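# Set the held scoop down beside the litter pan

## Task

The scoop starts in the left gripper. Put it down on the table next to the litter pan so that it touches only the table, with its concave side facing upward, and leaves it settled and motionless. Every other object must finish no farther than a generous thumb's width from its starting spot and be rotated only a little. The result only counts if things stay that way with no robot support at the end.

## Robot and tools

Robot: two arms, left_arm and right_arm, each with six joints (waist, shoulder, elbow, wrist pitch, wrist yaw, wrist roll) and a two-finger gripper. At the start the left gripper is already holding the scoop. Brief outside tugs on held parts or pushes on loose objects can happen.

Frame: all printed gripper poses share one scene frame. Its origin sits at table-top height, midway between the arms, roughly 5 to 10 cm in from the table edge nearest the robot. +x points away from the robot across the table, +z points up, and left_arm lies toward +y. The arm names do not refer to sides of any camera image. Positions are in metres, orientations as quaternions in w,x,y,z order; the printed hand position can be off, more so when the arm is stretched far. In a gripper's own axes the fingers extend along +z and close along y; the reported point lies between the pads, about 1 cm back from the fingertips.

execute_actions takes "actions", a list holding zero or one item, plus an optional "pictures" boolean (images come by default). An empty list just reports the current state. A move item is {"rows": [...], "steps": n} with up to 15 rows and n from 1 to 15 (default 15); each step lasts 1/30 s, one row per step, and the final row repeats if rows run out. A wait item is {"steps": n} with n up to 300, counted from the previous result, and your reply time uses up part of it. A refused call does nothing.

Each row is a single flat list of 14 numbers, each within -1 to 1, covering both arms even if one stays idle: left_arm waist, shoulder, elbow, wrist pitch, wrist yaw, wrist roll, grip; then the same seven for right_arm. The six joint numbers are offsets, not targets: they are measured from the joint angles printed in the latest result that showed them (before any such result in the scene, and for later calls within one reply, from where the arm is when the action begins), never from the previous row. Scale: 1.0 equals 1.202 rad for the waist, 1.258 for the shoulder, 1.238 for the elbow, 2.073 for wrist pitch, 2.022 for wrist yaw and for wrist roll. So a row of all zeros pulls the arm back to those reference angles; it is not a hold or a wait. The grip number is absolute: +1 fully open, -1 fully closed.

Joint ranges per arm in radians: waist -2.618 to 3.054, shoulder 0.000 to 3.142, elbow 0.000 to 3.142, wrist pitch -1.571 to 1.571, wrist yaw -1.571 to 1.571, wrist roll -2.094 to 2.094. A call asking for more than 0.036 rad beyond an end is refused; true ends can differ by up to 0.036 rad, and requests past a true end are clipped there, sometimes reported as "joint sent to its limit" (possibly about an earlier move). Missing that line does not prove there is room left.

Motion limits: per step each joint target stays within 0.202 rad (waist), 0.258 (shoulder), 0.238 (elbow), 0.573 (wrist pitch), 0.522 (wrist yaw and roll) of the measured angle, and targets are scaled back if they would place the gripper over 70 mm from where it is. Friction can leave a joint up to about 0.031 rad short, and tiny requests may not move it. Between calls the arms keep heading for the last target until they settle or a step is HELD.

Gripping: grip_measured uses the grip scale. Pads meet near -0.94, and each millimetre of object width adds about 0.0208; each gripper has a fixed reading error of up to about 0.02. Sending a number below the object's width reading squeezes harder, up to roughly 50 to 62 N per pad (less on very thin parts). To keep a hold, keep sending the same closing number. The Joint positions block lists each arm's angles in radians plus the gripper opening in metres (0.093 open to 0.000 closed), which on a rigid held object can read up to about 12 mm below its width. Joint velocities give the rates. Torque figures are raw drive outputs with offsets and noise.

Result lines: "joint command not followed" means a clearance check altered or blocked joint targets; HELD marks steps where your row was partly or wholly not sent; MOTOR HOT warns from 75 °C; OVER-TEMPERATURE FAULT reports an arm stop (at 90 °C for 10 s, at 100 °C the arm goes limp and falls). Holding loads heats motors, so avoid long loaded pauses.

zoom_image takes "camera" (cam_high, cam_low, cam_left_wrist, cam_right_wrist, all 504x504) and "region" [x0, y0, x1, y1] in that image's pixels from the top-left corner, at most 504 by 504, and returns an enlarged view of the latest image.

finished_scene takes "scene", the current scene's number; it ends and grades the scene and cannot be undone. Replying with no tool call ends everything.

Avoid: dropping the scoop from height, knocking anything off the table, shoving the litter pan or other objects, letting the arms strike each other, and hitting the bar under the bases or the plate behind it, whose tops can stand up to about 3 cm above the table with no warning. Open the gripper and withdraw so the scoop rests on its own before finishing; smooth, efficient motion is preferred.

Each tool is called after "Emit:" as name([rows], argument=value, ...), one row to a line, values as JSON.

## Session

Emit:
execute_actions(actions=[])

Scene clock: 0.00 s of 4200.00 s.
left_arm: end_effector_position=(+0.2923, +0.3981, +0.2216) grip_measured=-0.673 end_effector_quat_wxyz=(+0.518, +0.575, +0.385, +0.503) | right_arm: end_effector_position=(+0.3713, -0.2623, +0.3903) grip_measured=+0.986 end_effector_quat_wxyz=(+0.640, +0.109, +0.739, +0.181)
Joint positions: left_arm=[0.735 1.145 0.259 0.915 1.025 1.731 0.013] | right_arm=[ 0.287  1.1    1.087 -0.106  0.081  0.431  0.093]
Joint velocities: left_arm=[-0.007 -0.007  0.007  0.022 -0.022  0.051 -0.001] | right_arm=[-0.007  0.002 -0.037  0.007 -0.037  0.022 -0.002]
Joint torques (N m, as the arm reports them, + toward a larger angle): no reading

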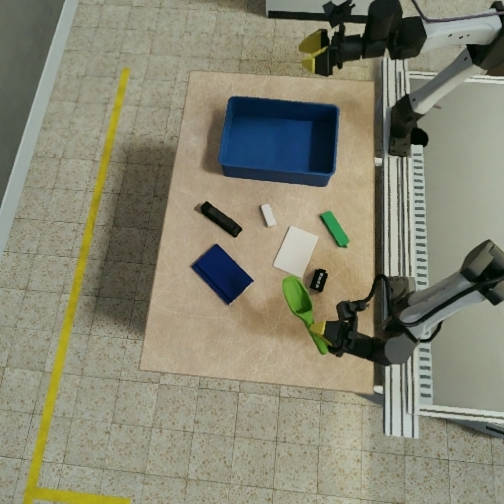

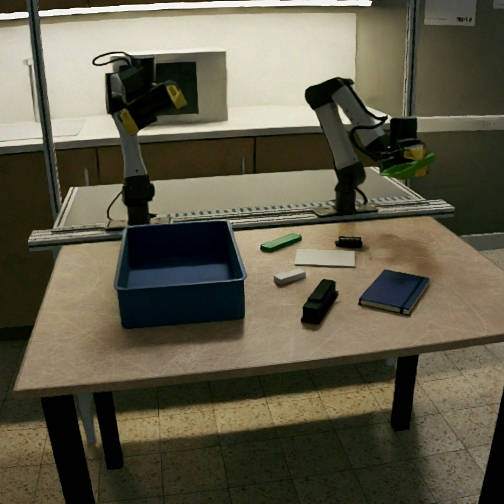

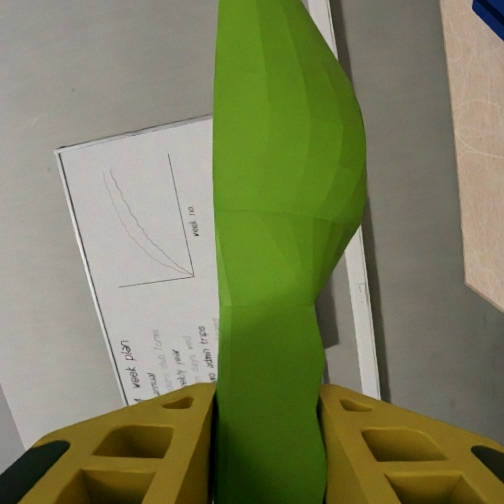

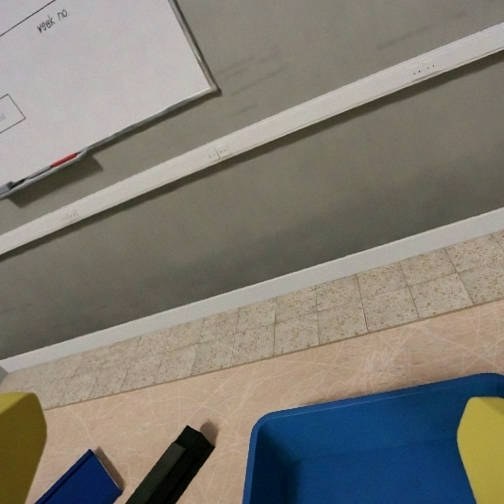

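Emit:
zoom_image(camera="cam_high", region=[250, 250, 410, 380])

Emit:
zoom_image(camera="cam_low", region=[350, 110, 470, 210])

Region (250, 250, 410, 380) of cam_high's 504x504 image, scaled by 3.150, with more detail than that image has; it fills the top 410 rows of this view, and the rest is white.

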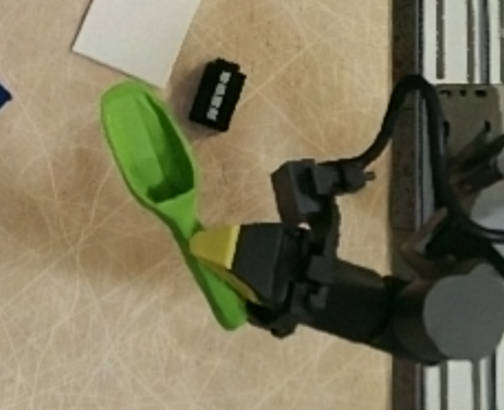

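Region (350, 110, 470, 210) of cam_low's 504x504 image, scaled by 4.200, with more detail than that image has.

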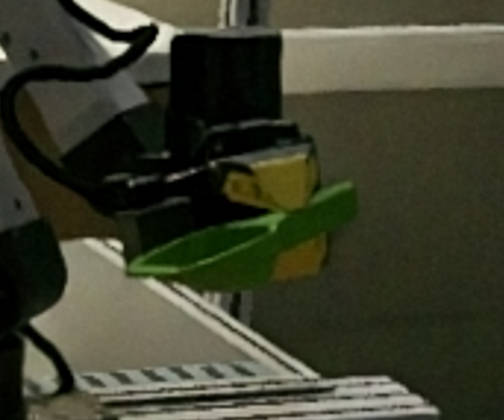

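Emit:
execute_actions([
  {"rows":[[-0.95,0.2,0.48,-0.27,-0.88,-0.2,-1,0,0,0,0,0,0,1]]},
], pictures=false)

Emit:
execute_actions([
  {"steps":15},
], pictures=false)

Emit:
execute_actions([
  {"rows":[[-0.95,0.1,0,0,0,0,-1,0,0,0,0,0,0,1],[-0.95,0.1,0,0,0,0,-1,0,0,0,0,0,0,1],[-0.95,0.1,0,0,0,0,-1,0,0,0,0,0,0,1],[-0.95,0.2,0,0,0,0,-1,0,0,0,0,0,0,1],[-0.95,0.2,0,0,0,0,-1,0,0,0,0,0,0,1],[-0.95,0.28,0,0,0,0,-1,0,0,0,0,0,0,1]]},
], pictures=false)

Emit:
execute_actions([
  {"steps":25},
])

Scene clock: 15.20 s of 4200.00 s.
left_arm: end_effector_position=(+0.4442, +0.2852, +0.2941) grip_measured=-0.672 end_effector_quat_wxyz=(+0.467, +0.401, +0.619, +0.488) | right_arm: end_effector_position=(+0.3713, -0.2623, +0.3903) grip_measured=+0.986 end_effector_quat_wxyz=(+0.640, +0.109, +0.739, +0.181)
Joint positions: left_arm=[-0.262  1.391  0.864  0.406 -0.413  1.349  0.013] | right_arm=[ 0.287  1.1    1.087 -0.106  0.081  0.431  0.093]
Joint velocities: left_arm=[-2.054 -0.007  0.007 -0.432 -2.278 -0.095  0.   ] | right_arm=[ 0.002 -0.002 -0.012  0.051 -0.007 -0.037  0.   ]
Joint torques (N m, as the arm reports them, + toward a larger angle): left_arm=[-0.35 -6.6   8.41  2.85  0.18 -0.15] | right_arm=[ 0.09 -3.9   8.    1.89  0.05  0.16]
Steps of this call (steps 1 to 90: nothing new was sent; then 11.70 s passed at rest; steps 91 to 105: all 15 steps of this action). Readings (joint positions):
91: left_arm=[0.708 1.168 0.286 0.863 0.976 1.684] | right_arm=[0.287 1.100 1.087 -0.106 0.081 0.431]
92: left_arm=[0.654 1.226 0.349 0.785 0.898 1.628] | right_arm=[0.287 1.100 1.087 -0.106 0.081 0.431]
94: left_arm=[0.524 1.346 0.507 0.621 0.695 1.523] | right_arm=[0.287 1.100 1.087 -0.106 0.081 0.431]
98: left_arm=[0.251 1.415 0.785 0.444 0.275 1.412] | right_arm=[0.287 1.100 1.087 -0.106 0.081 0.431]
105: the state above

Scene clock: 15.70 s of 4200.00 s.
left_arm: end_effector_position=(+0.4237, +0.2686, +0.2896) grip_measured=-0.672 end_effector_quat_wxyz=(+0.412, +0.363, +0.646, +0.531) | right_arm: end_effector_position=(+0.3713, -0.2623, +0.3903) grip_measured=+0.986 end_effector_quat_wxyz=(+0.640, +0.109, +0.739, +0.181)
Joint positions: left_arm=[-0.417  1.391  0.864  0.368 -0.731  1.335  0.013] | right_arm=[ 0.287  1.1    1.087 -0.106  0.081  0.431  0.093]
Joint velocities: left_arm=[ 0.012  0.022 -0.007 -0.037 -0.095  0.007 -0.   ] | right_arm=[ 0.002 -0.002  0.007 -0.007 -0.022  0.11   0.001]
Joint torques (N m, as the arm reports them, + toward a larger angle): left_arm=[ 0.79 -6.36  8.28  2.45 -0.04 -0.17] | right_arm=[ 0.1  -3.91  7.99  1.88  0.04  0.16]
Steps of this call (steps 1 to 15: the robot went on to your last target). Readings (joint positions):
1: left_arm=[-0.327 1.391 0.864 0.396 -0.476 1.346] | right_arm=[0.287 1.100 1.087 -0.106 0.081 0.431]
2: left_arm=[-0.379 1.391 0.864 0.389 -0.521 1.344] | right_arm=[0.287 1.100 1.087 -0.106 0.081 0.431]
4: left_arm=[-0.424 1.391 0.864 0.380 -0.585 1.341] | right_arm=[0.287 1.100 1.087 -0.106 0.081 0.431]
8: left_arm=[-0.418 1.391 0.864 0.372 -0.679 1.337] | right_arm=[0.287 1.100 1.087 -0.106 0.081 0.431]
15: the state above

Scene clock: 16.20 s of 4200.00 s.
left_arm: end_effector_position=(+0.3183, -0.0307, +0.1447) grip_measured=-0.672 end_effector_quat_wxyz=(+0.430, +0.676, +0.461, +0.381) | right_arm: end_effector_position=(+0.3713, -0.2623, +0.3903) grip_measured=+0.986 end_effector_quat_wxyz=(+0.640, +0.109, +0.739, +0.181)
Joint positions: left_arm=[-1.134  1.744  0.866  0.361 -0.736  1.335  0.013] | right_arm=[ 0.287  1.1    1.087 -0.106  0.081  0.431  0.093]
Joint velocities: left_arm=[-1.819  0.012 -0.027 -0.007  0.051 -0.022  0.001] | right_arm=[ 0.002  0.002 -0.017  0.007 -0.066 -0.037  0.   ]
Joint torques (N m, as the arm reports them, + toward a larger angle): left_arm=[-0.3  -9.82  7.82  2.53 -0.08 -0.08] | right_arm=[ 0.05 -3.93  7.95  1.88  0.05  0.16]
Steps of this call (steps 1 to 15: all 15 steps of this action). Readings (joint positions):
1: left_arm=[-0.434 1.401 0.864 0.372 -0.745 1.335] | right_arm=[0.287 1.100 1.087 -0.106 0.081 0.431]
2: left_arm=[-0.469 1.417 0.866 0.380 -0.753 1.335] | right_arm=[0.287 1.100 1.087 -0.106 0.081 0.431]
4: left_arm=[-0.566 1.466 0.866 0.384 -0.752 1.335] | right_arm=[0.287 1.100 1.087 -0.106 0.081 0.431]
8: left_arm=[-0.741 1.619 0.866 0.389 -0.745 1.335] | right_arm=[0.287 1.100 1.087 -0.106 0.081 0.431]
15: the state above

Scene clock: 17.03 s of 4200.00 s.
left_arm: end_effector_position=(+0.1488, -0.1359, +0.1407) grip_measured=-0.672 end_effector_quat_wxyz=(+0.502, +0.764, +0.298, +0.275) | right_arm: end_effector_position=(+0.3713, -0.2623, +0.3903) grip_measured=+0.986 end_effector_quat_wxyz=(+0.640, +0.109, +0.739, +0.181)
Joint positions: left_arm=[-1.57   1.744  0.866  0.364 -0.718  1.335  0.013] | right_arm=[ 0.287  1.1    1.087 -0.106  0.081  0.431  0.093]
Joint velocities: left_arm=[-0.012  0.007  0.002  0.022  0.022  0.125 -0.   ] | right_arm=[ 0.002 -0.007  0.017  0.081 -0.066  0.007 -0.001]
Joint torques (N m, as the arm reports them, + toward a larger angle): left_arm=[ 0.95 -9.84  7.82  2.5  -0.19 -0.07] | right_arm=[ 0.07 -3.91  7.96  1.88  0.05  0.17]
Steps of this call (steps 1 to 25: the robot went on to your last target). Readings (joint positions):
1: left_arm=[-1.198 1.744 0.866 0.362 -0.735 1.335] | right_arm=[0.287 1.100 1.087 -0.106 0.081 0.431]
2: left_arm=[-1.263 1.744 0.866 0.364 -0.734 1.335] | right_arm=[0.287 1.100 1.087 -0.106 0.081 0.431]
4: left_arm=[-1.393 1.744 0.866 0.364 -0.732 1.335] | right_arm=[0.287 1.100 1.087 -0.106 0.081 0.431]
8: left_arm=[-1.584 1.744 0.866 0.364 -0.713 1.335] | right_arm=[0.287 1.100 1.087 -0.106 0.081 0.431]
25: the state above

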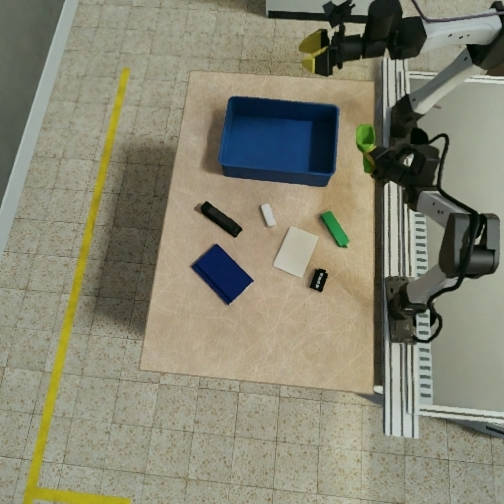

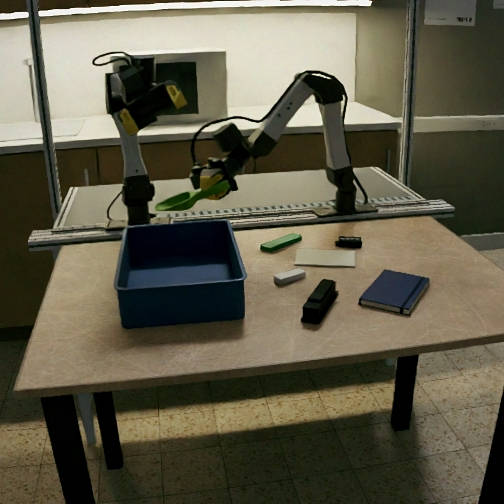

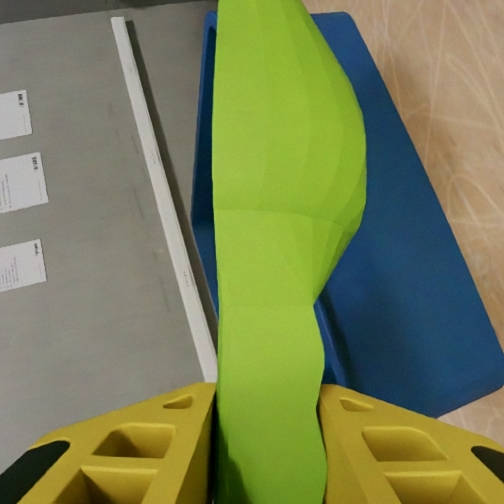

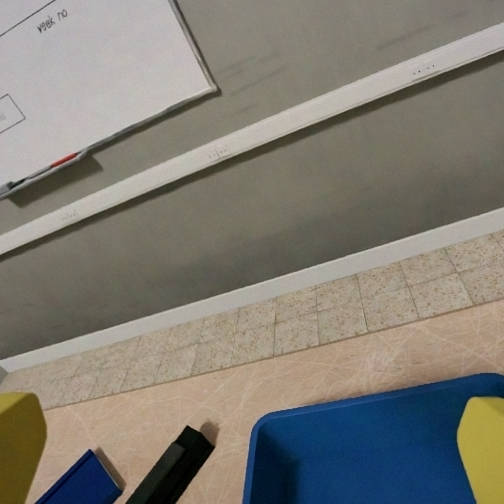

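Emit:
execute_actions([
  {"rows":[[0,0,0,0,0,-0.1,-1,0,0,0,0,0,0,1],[0,0,0,0,0,-0.2,-1,0,0,0,0,0,0,1],[0,0.03,0,0,0,-0.3,-1,0,0,0,0,0,0,1],[0,0.03,0,0,0,-0.35,-1,0,0,0,0,0,0,1],[0,0.06,0,0,0,-0.35,-1,0,0,0,0,0,0,1],[0,0.06,0,0,0,-0.35,-1,0,0,0,0,0,0,1],[0,0.09,0,0,0,-0.35,-1,0,0,0,0,0,0,1],[0,0.09,0,0,0,-0.35,-1,0,0,0,0,0,0,1],[0,0.13,0,0,0,-0.35,-1,0,0,0,0,0,0,1]]},
], pictures=false)

Emit:
execute_actions([
  {"steps":10},
])

Emit:
zoom_image(camera="cam_high", region=[300, 90, 460, 230])

Scene clock: 22.43 s of 4200.00 s.
left_arm: end_effector_position=(+0.1503, -0.1316, +0.0706) grip_measured=-0.672 end_effector_quat_wxyz=(+0.505, +0.671, +0.526, +0.138) | right_arm: end_effector_position=(+0.3713, -0.2623, +0.3903) grip_measured=+0.986 end_effector_quat_wxyz=(+0.640, +0.109, +0.739, +0.181)
Joint positions: left_arm=[-1.57   1.906  0.866  0.355 -0.718  0.67   0.013] | right_arm=[ 0.287  1.1    1.087 -0.106  0.081  0.431  0.093]
Joint velocities: left_arm=[ 0.007 -0.012  0.002 -0.022  0.022 -0.227  0.001] | right_arm=[-0.002 -0.007  0.012 -0.022 -0.007 -0.007 -0.001]
Joint torques (N m, as the arm reports them, + toward a larger angle): left_arm=[ -0.05 -10.68   7.18   2.39  -0.14  -0.15] | right_arm=[ 0.04 -3.92  8.    1.88  0.05  0.16]
Steps of this call (steps 1 to 15: the robot went on to your last target; steps 16 to 90: nothing new was sent; then 1.90 s passed at rest; steps 91 to 105: all 15 steps of this action). Readings (joint positions):
91: left_arm=[-1.570 1.744 0.866 0.364 -0.718 1.304] | right_arm=[0.287 1.100 1.087 -0.106 0.081 0.431]
92: left_arm=[-1.570 1.744 0.866 0.364 -0.718 1.238] | right_arm=[0.287 1.100 1.087 -0.106 0.081 0.431]
94: left_arm=[-1.570 1.750 0.866 0.366 -0.718 1.046] | right_arm=[0.287 1.100 1.087 -0.106 0.081 0.431]
98: left_arm=[-1.570 1.807 0.866 0.373 -0.718 0.801] | right_arm=[0.287 1.100 1.087 -0.106 0.081 0.431]
105: the state above

Scene clock: 22.77 s of 4200.00 s.
left_arm: end_effector_position=(+0.1503, -0.1320, +0.0710) grip_measured=-0.672 end_effector_quat_wxyz=(+0.508, +0.662, +0.536, +0.130) | right_arm: end_effector_position=(+0.3713, -0.2623, +0.3903) grip_measured=+0.986 end_effector_quat_wxyz=(+0.640, +0.109, +0.739, +0.181)
Joint positions: left_arm=[-1.57   1.906  0.866  0.358 -0.718  0.639  0.013] | right_arm=[ 0.287  1.1    1.087 -0.106  0.081  0.431  0.093]
Joint velocities: left_arm=[ 0.002 -0.027 -0.012 -0.037 -0.022 -0.037 -0.001] | right_arm=[-0.012 -0.022  0.002 -0.125 -0.066 -0.051 -0.   ]
Joint torques (N m, as the arm reports them, + toward a larger angle): left_arm=[ -0.07 -10.62   7.24   2.38  -0.13  -0.16] | right_arm=[ 0.04 -3.91  7.96  1.88  0.05  0.15]
Steps of this call (steps 1 to 10: the robot went on to your last target). Readings (joint positions):
1: left_arm=[-1.570 1.906 0.866 0.356 -0.718 0.663] | right_arm=[0.287 1.100 1.087 -0.106 0.081 0.431]
2: left_arm=[-1.570 1.906 0.866 0.358 -0.718 0.657] | right_arm=[0.287 1.100 1.087 -0.106 0.081 0.431]
4: left_arm=[-1.570 1.906 0.866 0.358 -0.718 0.649] | right_arm=[0.287 1.100 1.087 -0.106 0.081 0.431]
8: left_arm=[-1.570 1.906 0.866 0.358 -0.718 0.641] | right_arm=[0.287 1.100 1.087 -0.106 0.081 0.431]
10: the state above

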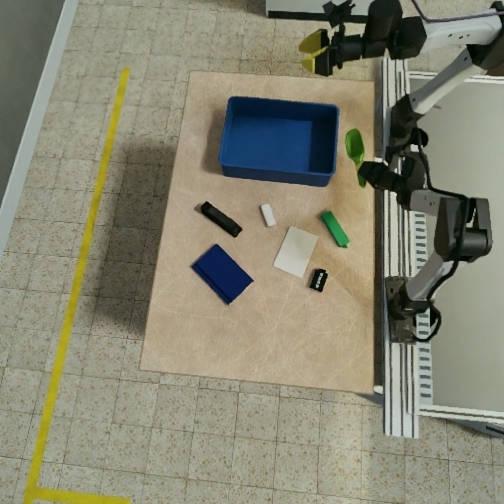

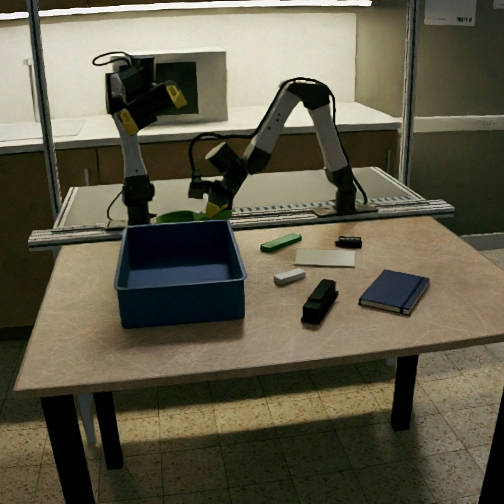

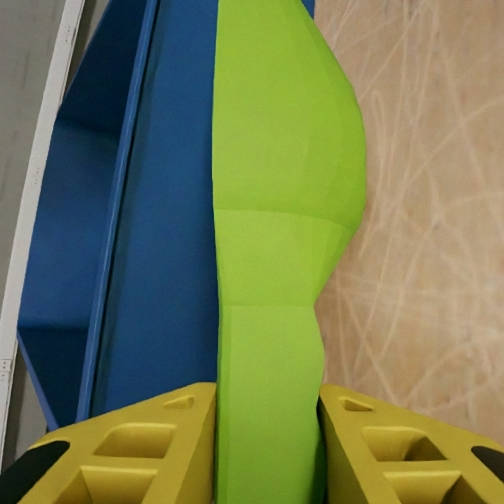

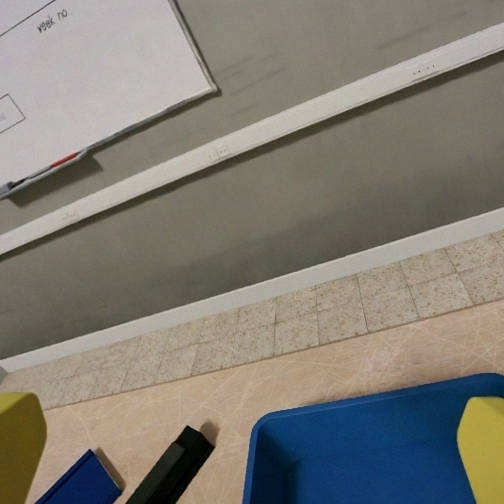

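Region (300, 90, 460, 230) of cam_high's 504x504 image, scaled by 3.150, with more detail than that image has; it fills the top 441 rows of this view, and the rest is white.

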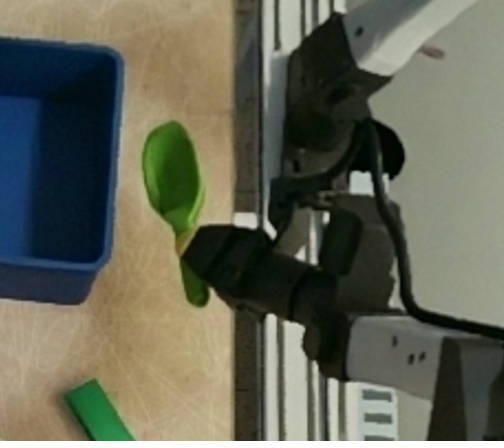

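Emit:
execute_actions([
  {"rows":[[0.03,0,0,0,0.05,-0.02,-1,0,0,0,0,0,0,1],[0.03,0,0,0,0.05,-0.02,-1,0,0,0,0,0,0,1],[0.06,0.02,0,0,0.1,-0.03,-1,0,0,0,0,0,0,1],[0.06,0.02,0,0,0.1,-0.03,-1,0,0,0,0,0,0,1],[0.06,0.02,0,0,0.1,-0.03,-1,0,0,0,0,0,0,1],[0.06,0.05,0,0,0.1,-0.03,-1,0,0,0,0,0,0,1]]},
])

Emit:
zoom_image(camera="cam_high", region=[300, 90, 460, 230])

Scene clock: 28.43 s of 4200.00 s.
left_arm: end_effector_position=(+0.1553, -0.1352, +0.0371) grip_measured=-0.672 end_effector_quat_wxyz=(+0.466, +0.684, +0.556, +0.068) | right_arm: end_effector_position=(+0.3713, -0.2623, +0.3903) grip_measured=+0.986 end_effector_quat_wxyz=(+0.640, +0.109, +0.739, +0.181)
Joint positions: left_arm=[-1.504  1.959  0.866  0.357 -0.533  0.588  0.013] | right_arm=[ 0.287  1.1    1.087 -0.106  0.081  0.431  0.093]
Joint velocities: left_arm=[ 0.012  0.007  0.002 -0.037  0.037 -0.051 -0.   ] | right_arm=[-0.002  0.017 -0.017 -0.007 -0.051  0.007 -0.001]
Joint torques (N m, as the arm reports them, + toward a larger angle): left_arm=[  0.56 -10.08   6.96   2.33  -0.01  -0.15] | right_arm=[ 0.03 -3.9   7.98  1.88  0.05  0.15]
Steps of this call (steps 1 to 30: the robot went on to your last target; steps 31 to 100: nothing new was sent; then 1.83 s passed at rest; steps 101 to 115: all 15 steps of this action). Readings (joint positions):
101: left_arm=[-1.567 1.906 0.866 0.358 -0.704 0.630] | right_arm=[0.287 1.100 1.087 -0.106 0.081 0.431]
102: left_arm=[-1.563 1.906 0.866 0.358 -0.687 0.625] | right_arm=[0.287 1.100 1.087 -0.106 0.081 0.431]
104: left_arm=[-1.541 1.908 0.866 0.358 -0.628 0.612] | right_arm=[0.287 1.100 1.087 -0.106 0.081 0.431]
108: left_arm=[-1.505 1.935 0.866 0.363 -0.571 0.596] | right_arm=[0.287 1.100 1.087 -0.106 0.081 0.431]
115: the state above

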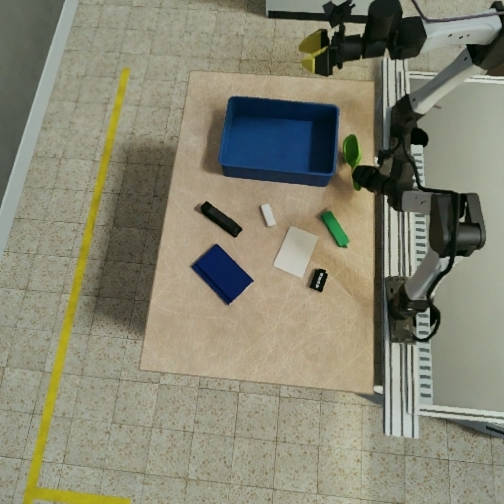

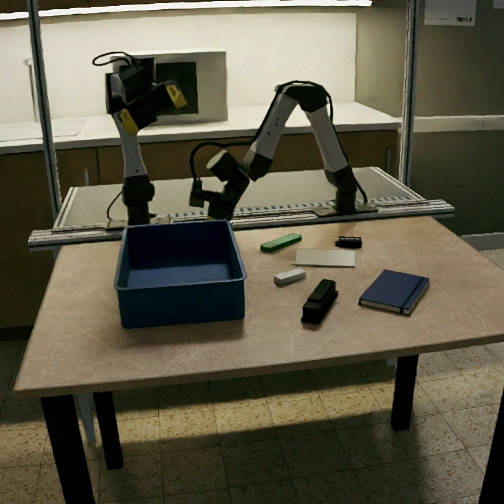

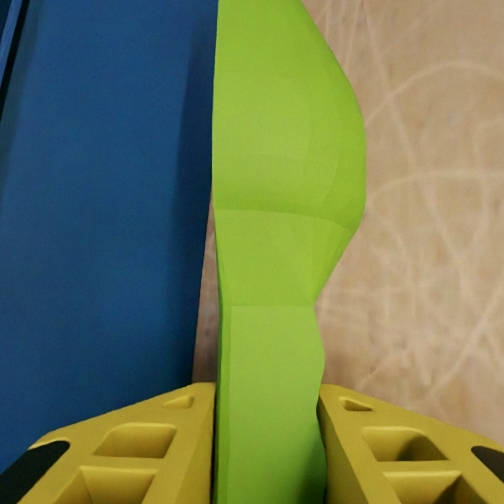

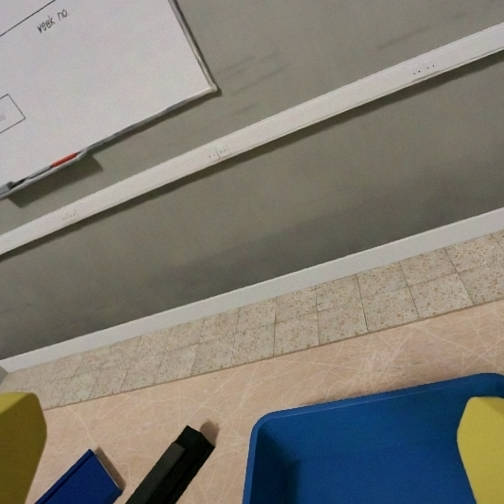

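Region (300, 90, 460, 230) of cam_high's 504x504 image, scaled by 3.150, with more detail than that image has; it fills the top 441 rows of this view, and the rest is white.

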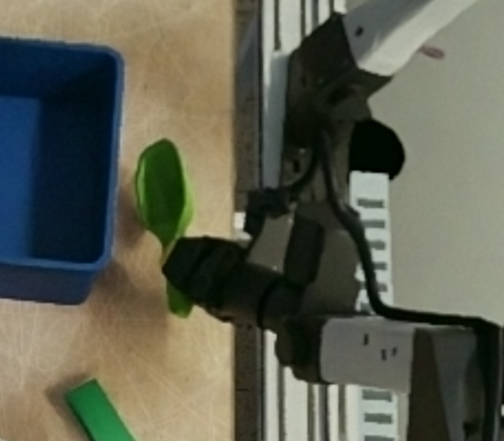

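Nearly down; open gradually.

Emit:
execute_actions([
  {"rows":[[0,0,0,-0.02,0,0,-1,0,0,0,0,0,0,1],[0,0,0,-0.02,0,0,-1,0,0,0,0,0,0,1],[0,0,0,-0.02,0,0,-1,0,0,0,0,0,0,1],[0,0,0,-0.02,0,0,-0.6,0,0,0,0,0,0,1],[0,0,0,-0.02,0,0,-0.5,0,0,0,0,0,0,1],[0,0,0,-0.02,0,0,-0.45,0,0,0,0,0,0,1],[0,0,0,-0.02,0,0,-0.4,0,0,0,0,0,0,1],[0,0,0,-0.02,0,0,-0.35,0,0,0,0,0,0,1],[0,0,0,-0.02,0,0,-0.3,0,0,0,0,0,0,1],[0,0,0,-0.02,0,0,-0.25,0,0,0,0,0,0,1],[0,0,0,-0.02,0,0,-0.2,0,0,0,0,0,0,1],[0,0,0,-0.02,0,0,-0.15,0,0,0,0,0,0,1],[0,0,0,-0.02,0,0,-0.1,0,0,0,0,0,0,1]]},
], pictures=false)

Emit:
execute_actions([
  {"steps":15},
])

Emit:
zoom_image(camera="cam_high", region=[300, 90, 460, 230])

Scene clock: 35.40 s of 4200.00 s.
left_arm: end_effector_position=(+0.1537, -0.1326, +0.0328) grip_measured=-0.103 end_effector_quat_wxyz=(+0.456, +0.691, +0.556, +0.069) | right_arm: end_effector_position=(+0.3713, -0.2623, +0.3903) grip_measured=+0.986 end_effector_quat_wxyz=(+0.640, +0.109, +0.739, +0.181)
Joint positions: left_arm=[-1.504  1.959  0.866  0.334 -0.524  0.586  0.04 ] | right_arm=[ 0.287  1.1    1.087 -0.106  0.081  0.431  0.093]
Joint velocities: left_arm=[-0.012 -0.017 -0.007  0.066  0.007  0.037  0.003] | right_arm=[ 0.002 -0.002 -0.002  0.037 -0.007  0.007 -0.001]
Joint torques (N m, as the arm reports them, + toward a larger angle): left_arm=[ -0.02 -11.11   6.93   2.05  -0.17  -0.04] | right_arm=[ 0.04 -3.93  8.01  1.88  0.05  0.16]
Steps of this call (steps 1 to 15: the robot went on to your last target; steps 16 to 90: nothing new was sent; then 3.47 s passed at rest; steps 91 to 105: all 15 steps of this action). Readings (joint positions):
91: left_arm=[-1.504 1.959 0.866 0.353 -0.524 0.586] | right_arm=[0.287 1.100 1.087 -0.106 0.081 0.431]
92: left_arm=[-1.504 1.959 0.866 0.350 -0.524 0.586] | right_arm=[0.287 1.100 1.087 -0.106 0.081 0.431]
94: left_arm=[-1.504 1.959 0.866 0.340 -0.524 0.586] | right_arm=[0.287 1.100 1.087 -0.106 0.081 0.431]
98: left_arm=[-1.504 1.959 0.866 0.334 -0.524 0.586] | right_arm=[0.287 1.100 1.087 -0.106 0.081 0.431]
105: the state above

Scene clock: 35.90 s of 4200.00 s.
left_arm: end_effector_position=(+0.1537, -0.1326, +0.0328) grip_measured=-0.101 end_effector_quat_wxyz=(+0.456, +0.691, +0.556, +0.069) | right_arm: end_effector_position=(+0.3713, -0.2623, +0.3903) grip_measured=+0.986 end_effector_quat_wxyz=(+0.640, +0.109, +0.739, +0.181)
Joint positions: left_arm=[-1.504  1.959  0.866  0.334 -0.524  0.586  0.04 ] | right_arm=[ 0.287  1.1    1.087 -0.106  0.081  0.431  0.093]
Joint velocities: left_arm=[-0.007 -0.007  0.012 -0.066 -0.022 -0.037 -0.   ] | right_arm=[ 0.007  0.007 -0.012  0.066 -0.051  0.022 -0.001]
Joint torques (N m, as the arm reports them, + toward a larger angle): left_arm=[ -0.02 -11.05   6.93   2.05  -0.17  -0.04] | right_arm=[ 0.04 -3.91  7.97  1.89  0.05  0.17]
Steps of this call (steps 1 to 15: the robot went on to your last target). Readings (joint positions):
1: left_arm=[-1.504 1.959 0.866 0.334 -0.524 0.586] | right_arm=[0.287 1.100 1.087 -0.106 0.081 0.431]
2: left_arm=[-1.504 1.959 0.866 0.334 -0.524 0.586] | right_arm=[0.287 1.100 1.087 -0.106 0.081 0.431]
4: left_arm=[-1.504 1.959 0.866 0.334 -0.524 0.586] | right_arm=[0.287 1.100 1.087 -0.106 0.081 0.431]
8: left_arm=[-1.504 1.959 0.866 0.334 -0.524 0.586] | right_arm=[0.287 1.100 1.087 -0.106 0.081 0.431]
15: the state above
All arms were judged still, so your last target was given up. Only a new action makes them travel on or press farther. Fingers that are still opening or closing keep moving.

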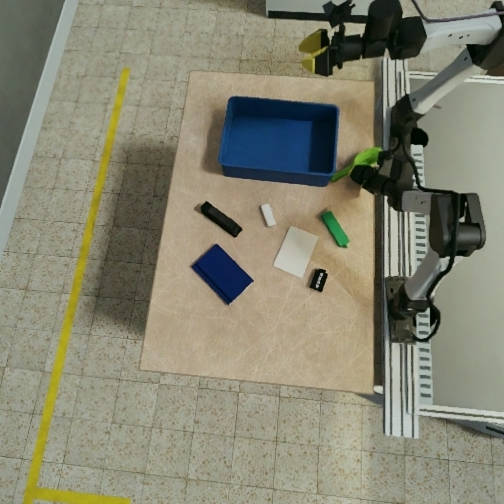

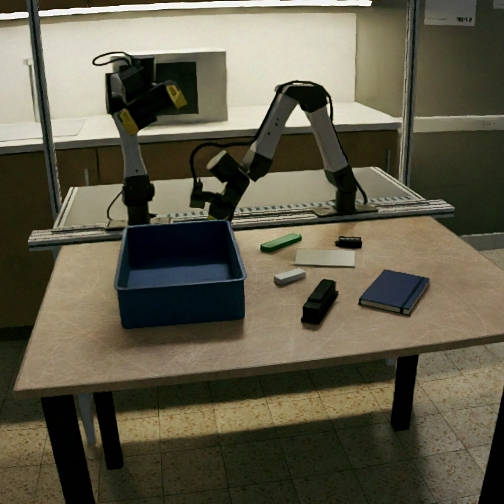

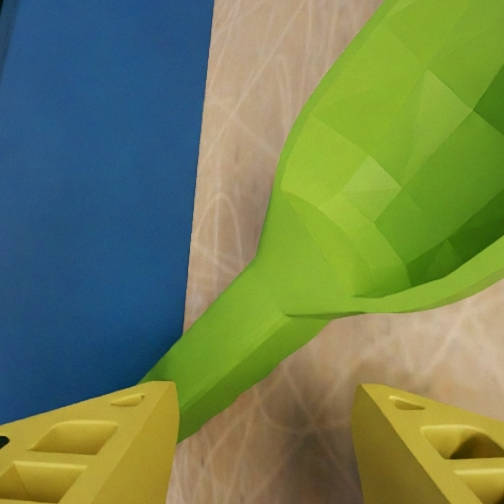

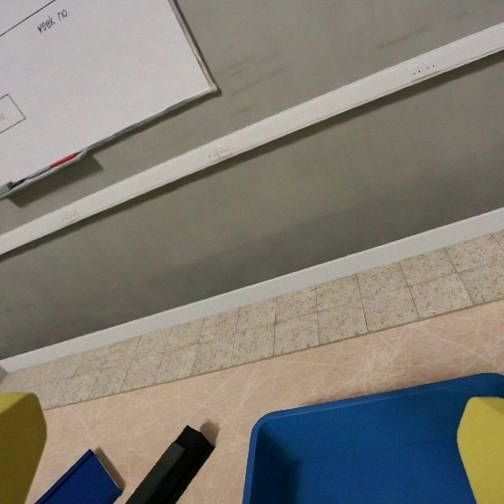

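Region (300, 90, 460, 230) of cam_high's 504x504 image, scaled by 3.150, with more detail than that image has; it fills the top 441 rows of this view, and the rest is white.

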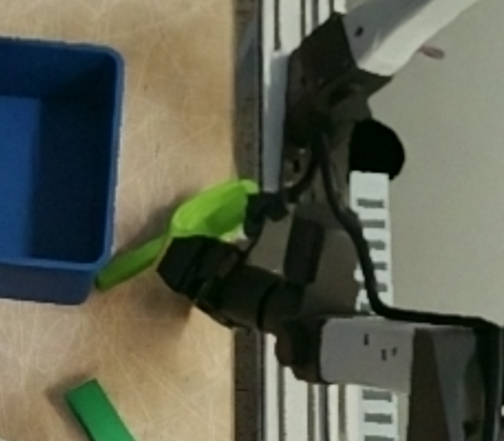

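Emit:
execute_actions([
  {"rows":[[0,-0.1,0,0,0,0,-0.1,0,0,0,0,0,0,1],[0,-0.15,0,0,0,0,-0.1,0,0,0,0,0,0,1],[0,-0.15,0.1,0,0,0,-0.1,0,0,0,0,0,0,1],[0,-0.15,0.2,0,0,0,-0.1,0,0,0,0,0,0,1],[0,-0.15,0.31,0,0,0,-0.1,0,0,0,0,0,0,1],[0,-0.15,0.31,0,0,0,-0.1,0,0,0,0,0,0,1],[0.1,-0.15,0.31,-0.15,0.13,0.25,0.2,0,0,0,0,0,0,1],[0.1,-0.15,0.31,-0.15,0.13,0.25,0.2,0,0,0,0,0,0,1],[0.18,-0.15,0.31,-0.4,0.26,0.49,0.2,0,0,0,0,0,0,1]]},
], pictures=false)

Emit:
execute_actions([
  {"steps":25},
])

Emit:
zoom_image(camera="cam_high", region=[300, 90, 460, 230])

Scene clock: 44.70 s of 4200.00 s.
left_arm: end_effector_position=(+0.2040, -0.1543, +0.1804) grip_measured=+0.199 end_effector_quat_wxyz=(+0.426, +0.846, +0.305, +0.093) | right_arm: end_effector_position=(+0.3713, -0.2623, +0.3903) grip_measured=+0.986 end_effector_quat_wxyz=(+0.640, +0.109, +0.739, +0.181)
Joint positions: left_arm=[-1.273  1.737  1.271 -0.231 -0.129  1.31   0.055] | right_arm=[ 0.287  1.1    1.087 -0.106  0.081  0.431  0.093]
Joint velocities: left_arm=[ 0.037  0.129 -0.002 -1.678  0.681  1.678 -0.   ] | right_arm=[-0.012  0.002 -0.007 -0.051 -0.037 -0.037 -0.   ]
Joint torques (N m, as the arm reports them, + toward a larger angle): left_arm=[-1.63 -8.59  7.42  2.28  0.31 -0.02] | right_arm=[ 0.03 -3.93  7.97  1.89  0.05  0.16]
Steps of this call (steps 1 to 90: nothing new was sent; then 5.30 s passed at rest; steps 91 to 105: all 15 steps of this action). Readings (joint positions):
91: left_arm=[-1.504 1.945 0.865 0.327 -0.523 0.586] | right_arm=[0.287 1.100 1.087 -0.106 0.081 0.431]
92: left_arm=[-1.504 1.912 0.859 0.312 -0.522 0.586] | right_arm=[0.287 1.100 1.087 -0.106 0.081 0.431]
94: left_arm=[-1.504 1.851 0.890 0.298 -0.523 0.586] | right_arm=[0.287 1.100 1.087 -0.106 0.081 0.431]
98: left_arm=[-1.473 1.806 1.111 0.212 -0.436 0.743] | right_arm=[0.287 1.100 1.087 -0.106 0.081 0.431]
105: the state above

Scene clock: 45.53 s of 4200.00 s.
left_arm: end_effector_position=(+0.1673, -0.1246, +0.1290) grip_measured=+0.199 end_effector_quat_wxyz=(+0.301, +0.935, +0.174, +0.070) | right_arm: end_effector_position=(+0.3713, -0.2623, +0.3903) grip_measured=+0.986 end_effector_quat_wxyz=(+0.640, +0.109, +0.739, +0.181)
Joint positions: left_arm=[-1.282  1.758  1.271 -0.476 -0.008  1.568  0.055] | right_arm=[ 0.287  1.1    1.087 -0.106  0.081  0.431  0.093]
Joint velocities: left_arm=[-0.007  0.022 -0.002 -0.066  0.007 -0.081  0.001] | right_arm=[-0.002 -0.007 -0.012 -0.037  0.007 -0.037  0.001]
Joint torques (N m, as the arm reports them, + toward a larger angle): left_arm=[-0.58 -9.46  6.88  1.73  0.22  0.01] | right_arm=[ 0.06 -3.89  7.99  1.88  0.04  0.16]
Steps of this call (steps 1 to 25: the robot went on to your last target). Readings (joint positions):
1: left_arm=[-1.273 1.742 1.271 -0.283 -0.107 1.362] | right_arm=[0.287 1.100 1.087 -0.106 0.081 0.431]
2: left_arm=[-1.275 1.748 1.271 -0.325 -0.087 1.404] | right_arm=[0.287 1.100 1.087 -0.106 0.081 0.431]
4: left_arm=[-1.280 1.756 1.271 -0.388 -0.057 1.464] | right_arm=[0.287 1.100 1.087 -0.106 0.081 0.431]
8: left_arm=[-1.282 1.758 1.271 -0.446 -0.027 1.527] | right_arm=[0.287 1.100 1.087 -0.106 0.081 0.431]
25: the state above

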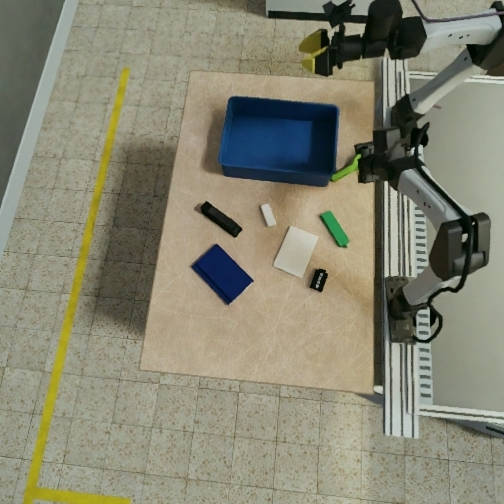

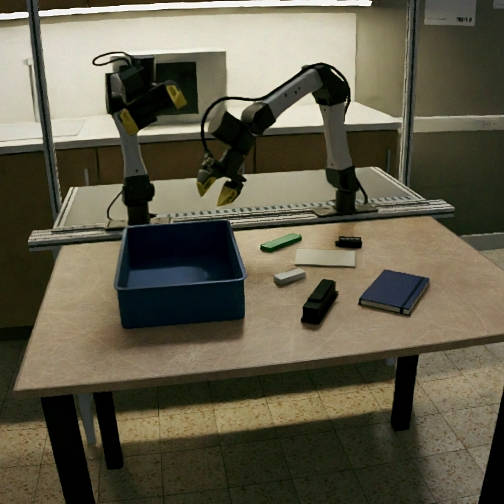

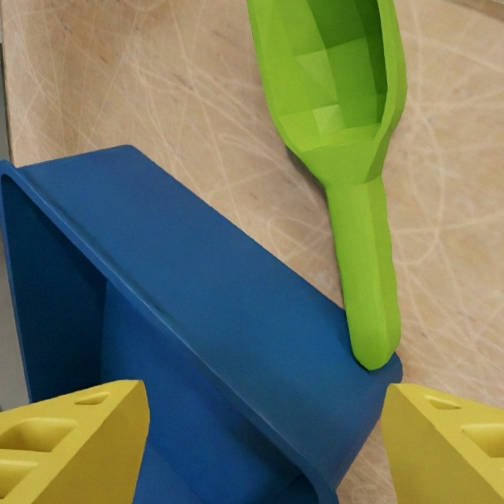

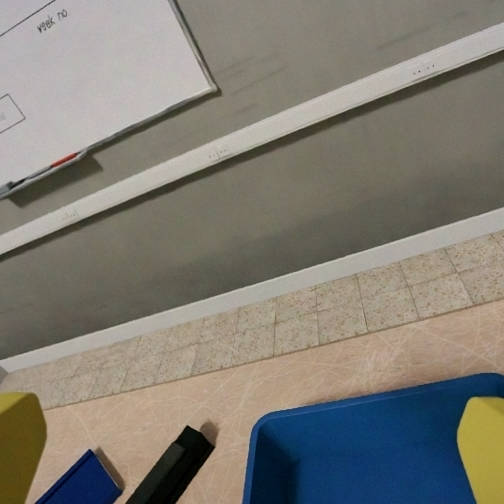

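Region (300, 90, 460, 230) of cam_high's 504x504 image, scaled by 3.150, with more detail than that image has; it fills the top 441 rows of this view, and the rest is white.

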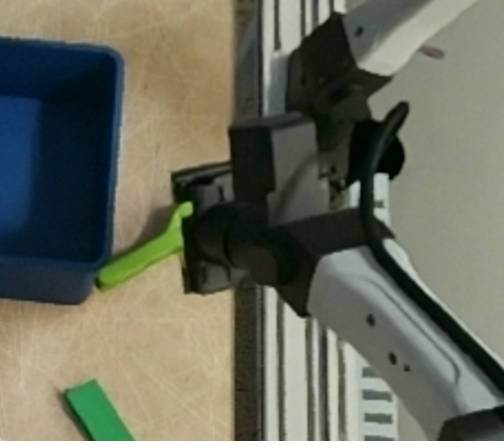

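Emit:
execute_actions([
  {"rows":[[0,0.07,0.07,-0.03,0,0,0.2,0,0,0,0,0,0,1],[0,0.07,0.07,-0.03,0,0,0.2,0,0,0,0,0,0,1],[0,0.14,0.14,-0.06,0,0,0.2,0,0,0,0,0,0,1],[0,0.14,0.14,-0.06,0,0,0.2,0,0,0,0,0,0,1],[0,0.21,0.21,-0.09,0,0,0.2,0,0,0,0,0,0,1],[0,0.21,0.21,-0.09,0,0,0.2,0,0,0,0,0,0,1],[0,0.27,0.28,-0.12,0,-0.05,0.2,0,0,0,0,0,0,1]]},
], pictures=false)

Emit:
execute_actions([
  {"steps":10},
])

Scene clock: 49.97 s of 4200.00 s.
left_arm: end_effector_position=(+0.1812, -0.1572, +0.0703) grip_measured=+0.199 end_effector_quat_wxyz=(+0.196, +0.955, +0.219, +0.043) | right_arm: end_effector_position=(+0.3713, -0.2623, +0.3903) grip_measured=+0.986 end_effector_quat_wxyz=(+0.640, +0.109, +0.739, +0.181)
Joint positions: left_arm=[-1.282  2.094  1.597 -0.69  -0.008  1.487  0.055] | right_arm=[ 0.287  1.1    1.087 -0.106  0.081  0.431  0.093]
Joint velocities: left_arm=[ 0.012 -0.022  0.081 -0.183 -0.066 -0.081  0.   ] | right_arm=[-0.012 -0.022  0.002 -0.066 -0.022 -0.037  0.   ]
Joint torques (N m, as the arm reports them, + toward a larger angle): left_arm=[ -0.07 -13.49   9.59   1.32   0.14  -0.1 ] | right_arm=[ 0.05 -3.92  8.    1.88  0.04  0.16]
Steps of this call (steps 1 to 15: the robot went on to your last target; steps 16 to 90: nothing new was sent; then 0.93 s passed at rest; steps 91 to 105: all 15 steps of this action). Readings (joint positions):
91: left_arm=[-1.282 1.767 1.286 -0.493 -0.008 1.569] | right_arm=[0.287 1.100 1.087 -0.106 0.081 0.431]
92: left_arm=[-1.282 1.786 1.310 -0.501 -0.008 1.569] | right_arm=[0.287 1.100 1.087 -0.106 0.081 0.431]
94: left_arm=[-1.282 1.853 1.389 -0.530 -0.008 1.569] | right_arm=[0.287 1.100 1.087 -0.106 0.081 0.431]
98: left_arm=[-1.282 2.025 1.565 -0.606 -0.008 1.537] | right_arm=[0.287 1.100 1.087 -0.106 0.081 0.431]
105: the state above

Scene clock: 50.30 s of 4200.00 s.
left_arm: end_effector_position=(+0.1803, -0.1549, +0.0703) grip_measured=+0.199 end_effector_quat_wxyz=(+0.190, +0.955, +0.225, +0.041) | right_arm: end_effector_position=(+0.3713, -0.2623, +0.3903) grip_measured=+0.986 end_effector_quat_wxyz=(+0.640, +0.109, +0.739, +0.181)
Joint positions: left_arm=[-1.282  2.094  1.601 -0.707 -0.008  1.475  0.055] | right_arm=[ 0.287  1.1    1.087 -0.106  0.081  0.431  0.093]
Joint velocities: left_arm=[-0.022 -0.002 -0.012  0.037 -0.022 -0.022 -0.001] | right_arm=[-0.012  0.002 -0.012  0.051 -0.037 -0.007  0.001]
Joint torques (N m, as the arm reports them, + toward a larger angle): left_arm=[ -0.02 -13.54   9.53   1.24   0.14  -0.11] | right_arm=[ 0.06 -3.93  7.96  1.88  0.05  0.16]
Steps of this call (steps 1 to 10: the robot went on to your last target). Readings (joint positions):
1: left_arm=[-1.282 2.094 1.599 -0.694 -0.008 1.484] | right_arm=[0.287 1.100 1.087 -0.106 0.081 0.431]
2: left_arm=[-1.282 2.094 1.599 -0.697 -0.008 1.483] | right_arm=[0.287 1.100 1.087 -0.106 0.081 0.431]
4: left_arm=[-1.282 2.094 1.601 -0.702 -0.008 1.480] | right_arm=[0.287 1.100 1.087 -0.106 0.081 0.431]
8: left_arm=[-1.282 2.094 1.601 -0.706 -0.008 1.476] | right_arm=[0.287 1.100 1.087 -0.106 0.081 0.431]
10: the state above

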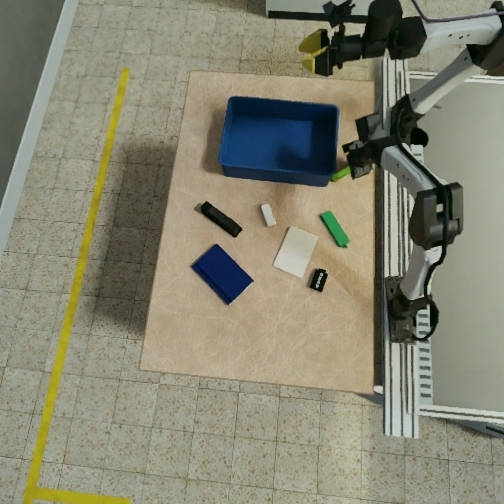

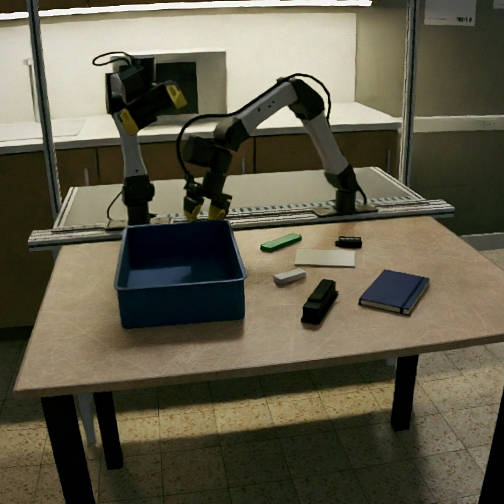

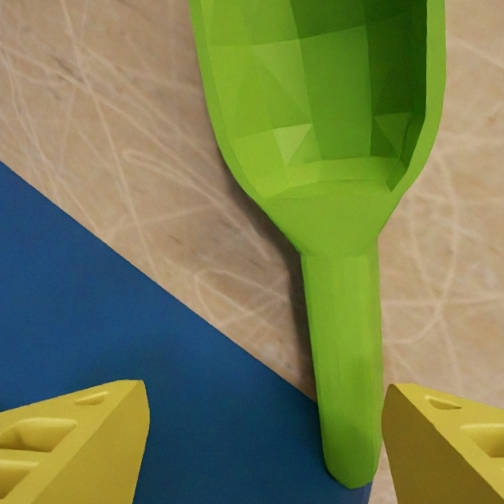

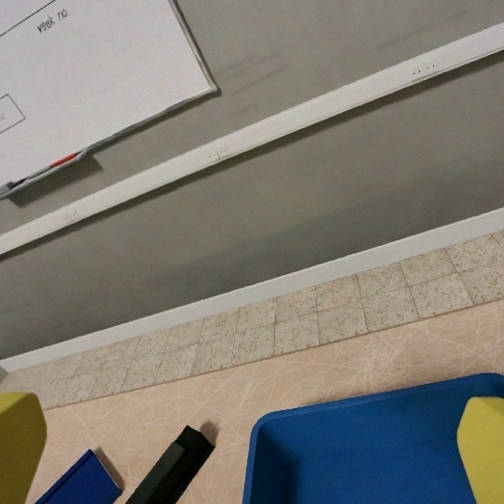

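Emit:
execute_actions([
  {"rows":[[-0.035,0,0,0,0,0,0.2,0,0,0,0,0,0,1],[-0.035,0,0,0,0,0,0.2,0,0,0,0,0,0,1],[-0.035,0.02,0,0,0,0,0.2,0,0,0,0,0,0,1],[-0.035,0.03,0,0,0,0,0.2,0,0,0,0,0,0,1],[-0.035,0.04,0,0,0,0,0.2,0,0,0,0,0,0,1],[-0.035,0.05,0,0,0,0,0.2,0,0,0,0,0,0,1],[-0.035,0.06,0,0,0,0,0.2,0,0,0,0,0,0,1],[-0.035,0.07,0,0,0,0,0.2,0,0,0,0,0,0,1],[-0.035,0.085,0,0,0,0,0.2,0,0,0,0,0,0,1]]},
])

Scene clock: 56.37 s of 4200.00 s.
left_arm: end_effector_position=(+0.1597, -0.1545, +0.0235) grip_measured=+0.199 end_effector_quat_wxyz=(+0.141, +0.967, +0.208, +0.032) | right_arm: end_effector_position=(+0.3713, -0.2623, +0.3903) grip_measured=+0.986 end_effector_quat_wxyz=(+0.640, +0.109, +0.739, +0.181)
Joint positions: left_arm=[-1.324  2.194  1.601 -0.707 -0.008  1.474  0.055] | right_arm=[ 0.287  1.1    1.087 -0.106  0.081  0.431  0.093]
Joint velocities: left_arm=[ 0.002  0.002 -0.002  0.066 -0.051 -0.022 -0.002] | right_arm=[-0.017  0.007 -0.017 -0.007  0.081 -0.081 -0.002]
Joint torques (N m, as the arm reports them, + toward a larger angle): left_arm=[ -0.02 -13.82   7.88   1.21   0.14  -0.02] | right_arm=[ 0.02 -3.91  7.99  1.88  0.05  0.16]
Steps of this call (steps 1 to 30: the robot went on to your last target; steps 31 to 100: nothing new was sent; then 2.23 s passed at rest; steps 101 to 115: all 15 steps of this action). Readings (joint positions):
101: left_arm=[-1.284 2.094 1.601 -0.709 -0.008 1.474] | right_arm=[0.287 1.100 1.087 -0.106 0.081 0.431]
102: left_arm=[-1.289 2.094 1.601 -0.709 -0.008 1.474] | right_arm=[0.287 1.100 1.087 -0.106 0.081 0.431]
104: left_arm=[-1.304 2.096 1.601 -0.709 -0.008 1.474] | right_arm=[0.287 1.100 1.087 -0.106 0.081 0.431]
108: left_arm=[-1.323 2.126 1.601 -0.707 -0.008 1.474] | right_arm=[0.287 1.100 1.087 -0.106 0.081 0.431]
115: the state above

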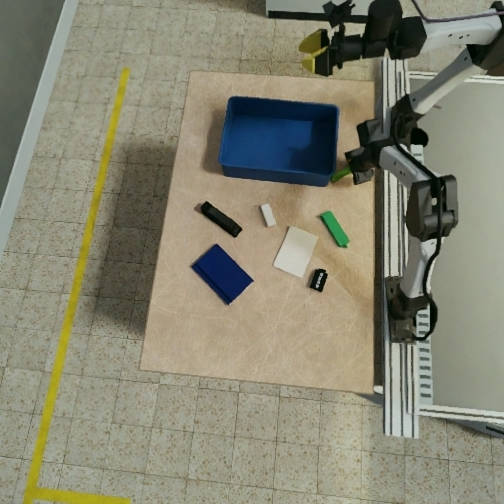

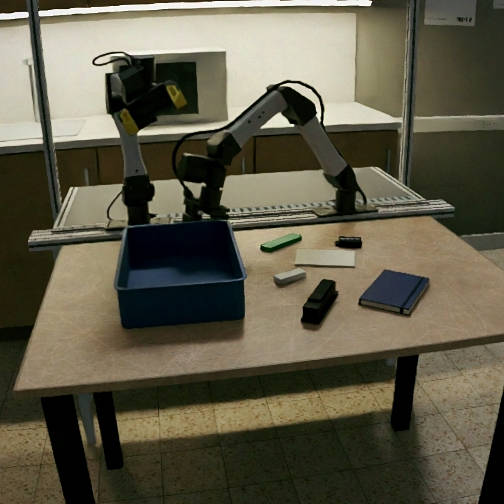

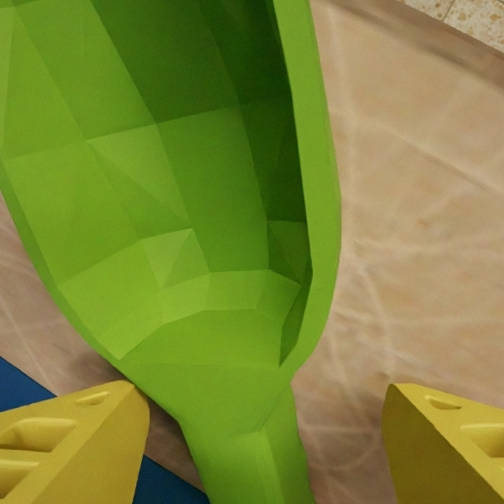

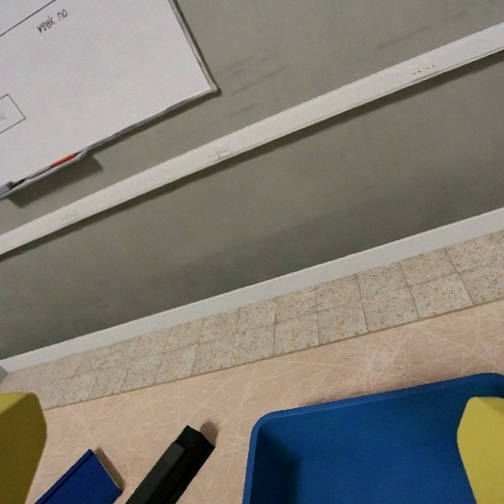

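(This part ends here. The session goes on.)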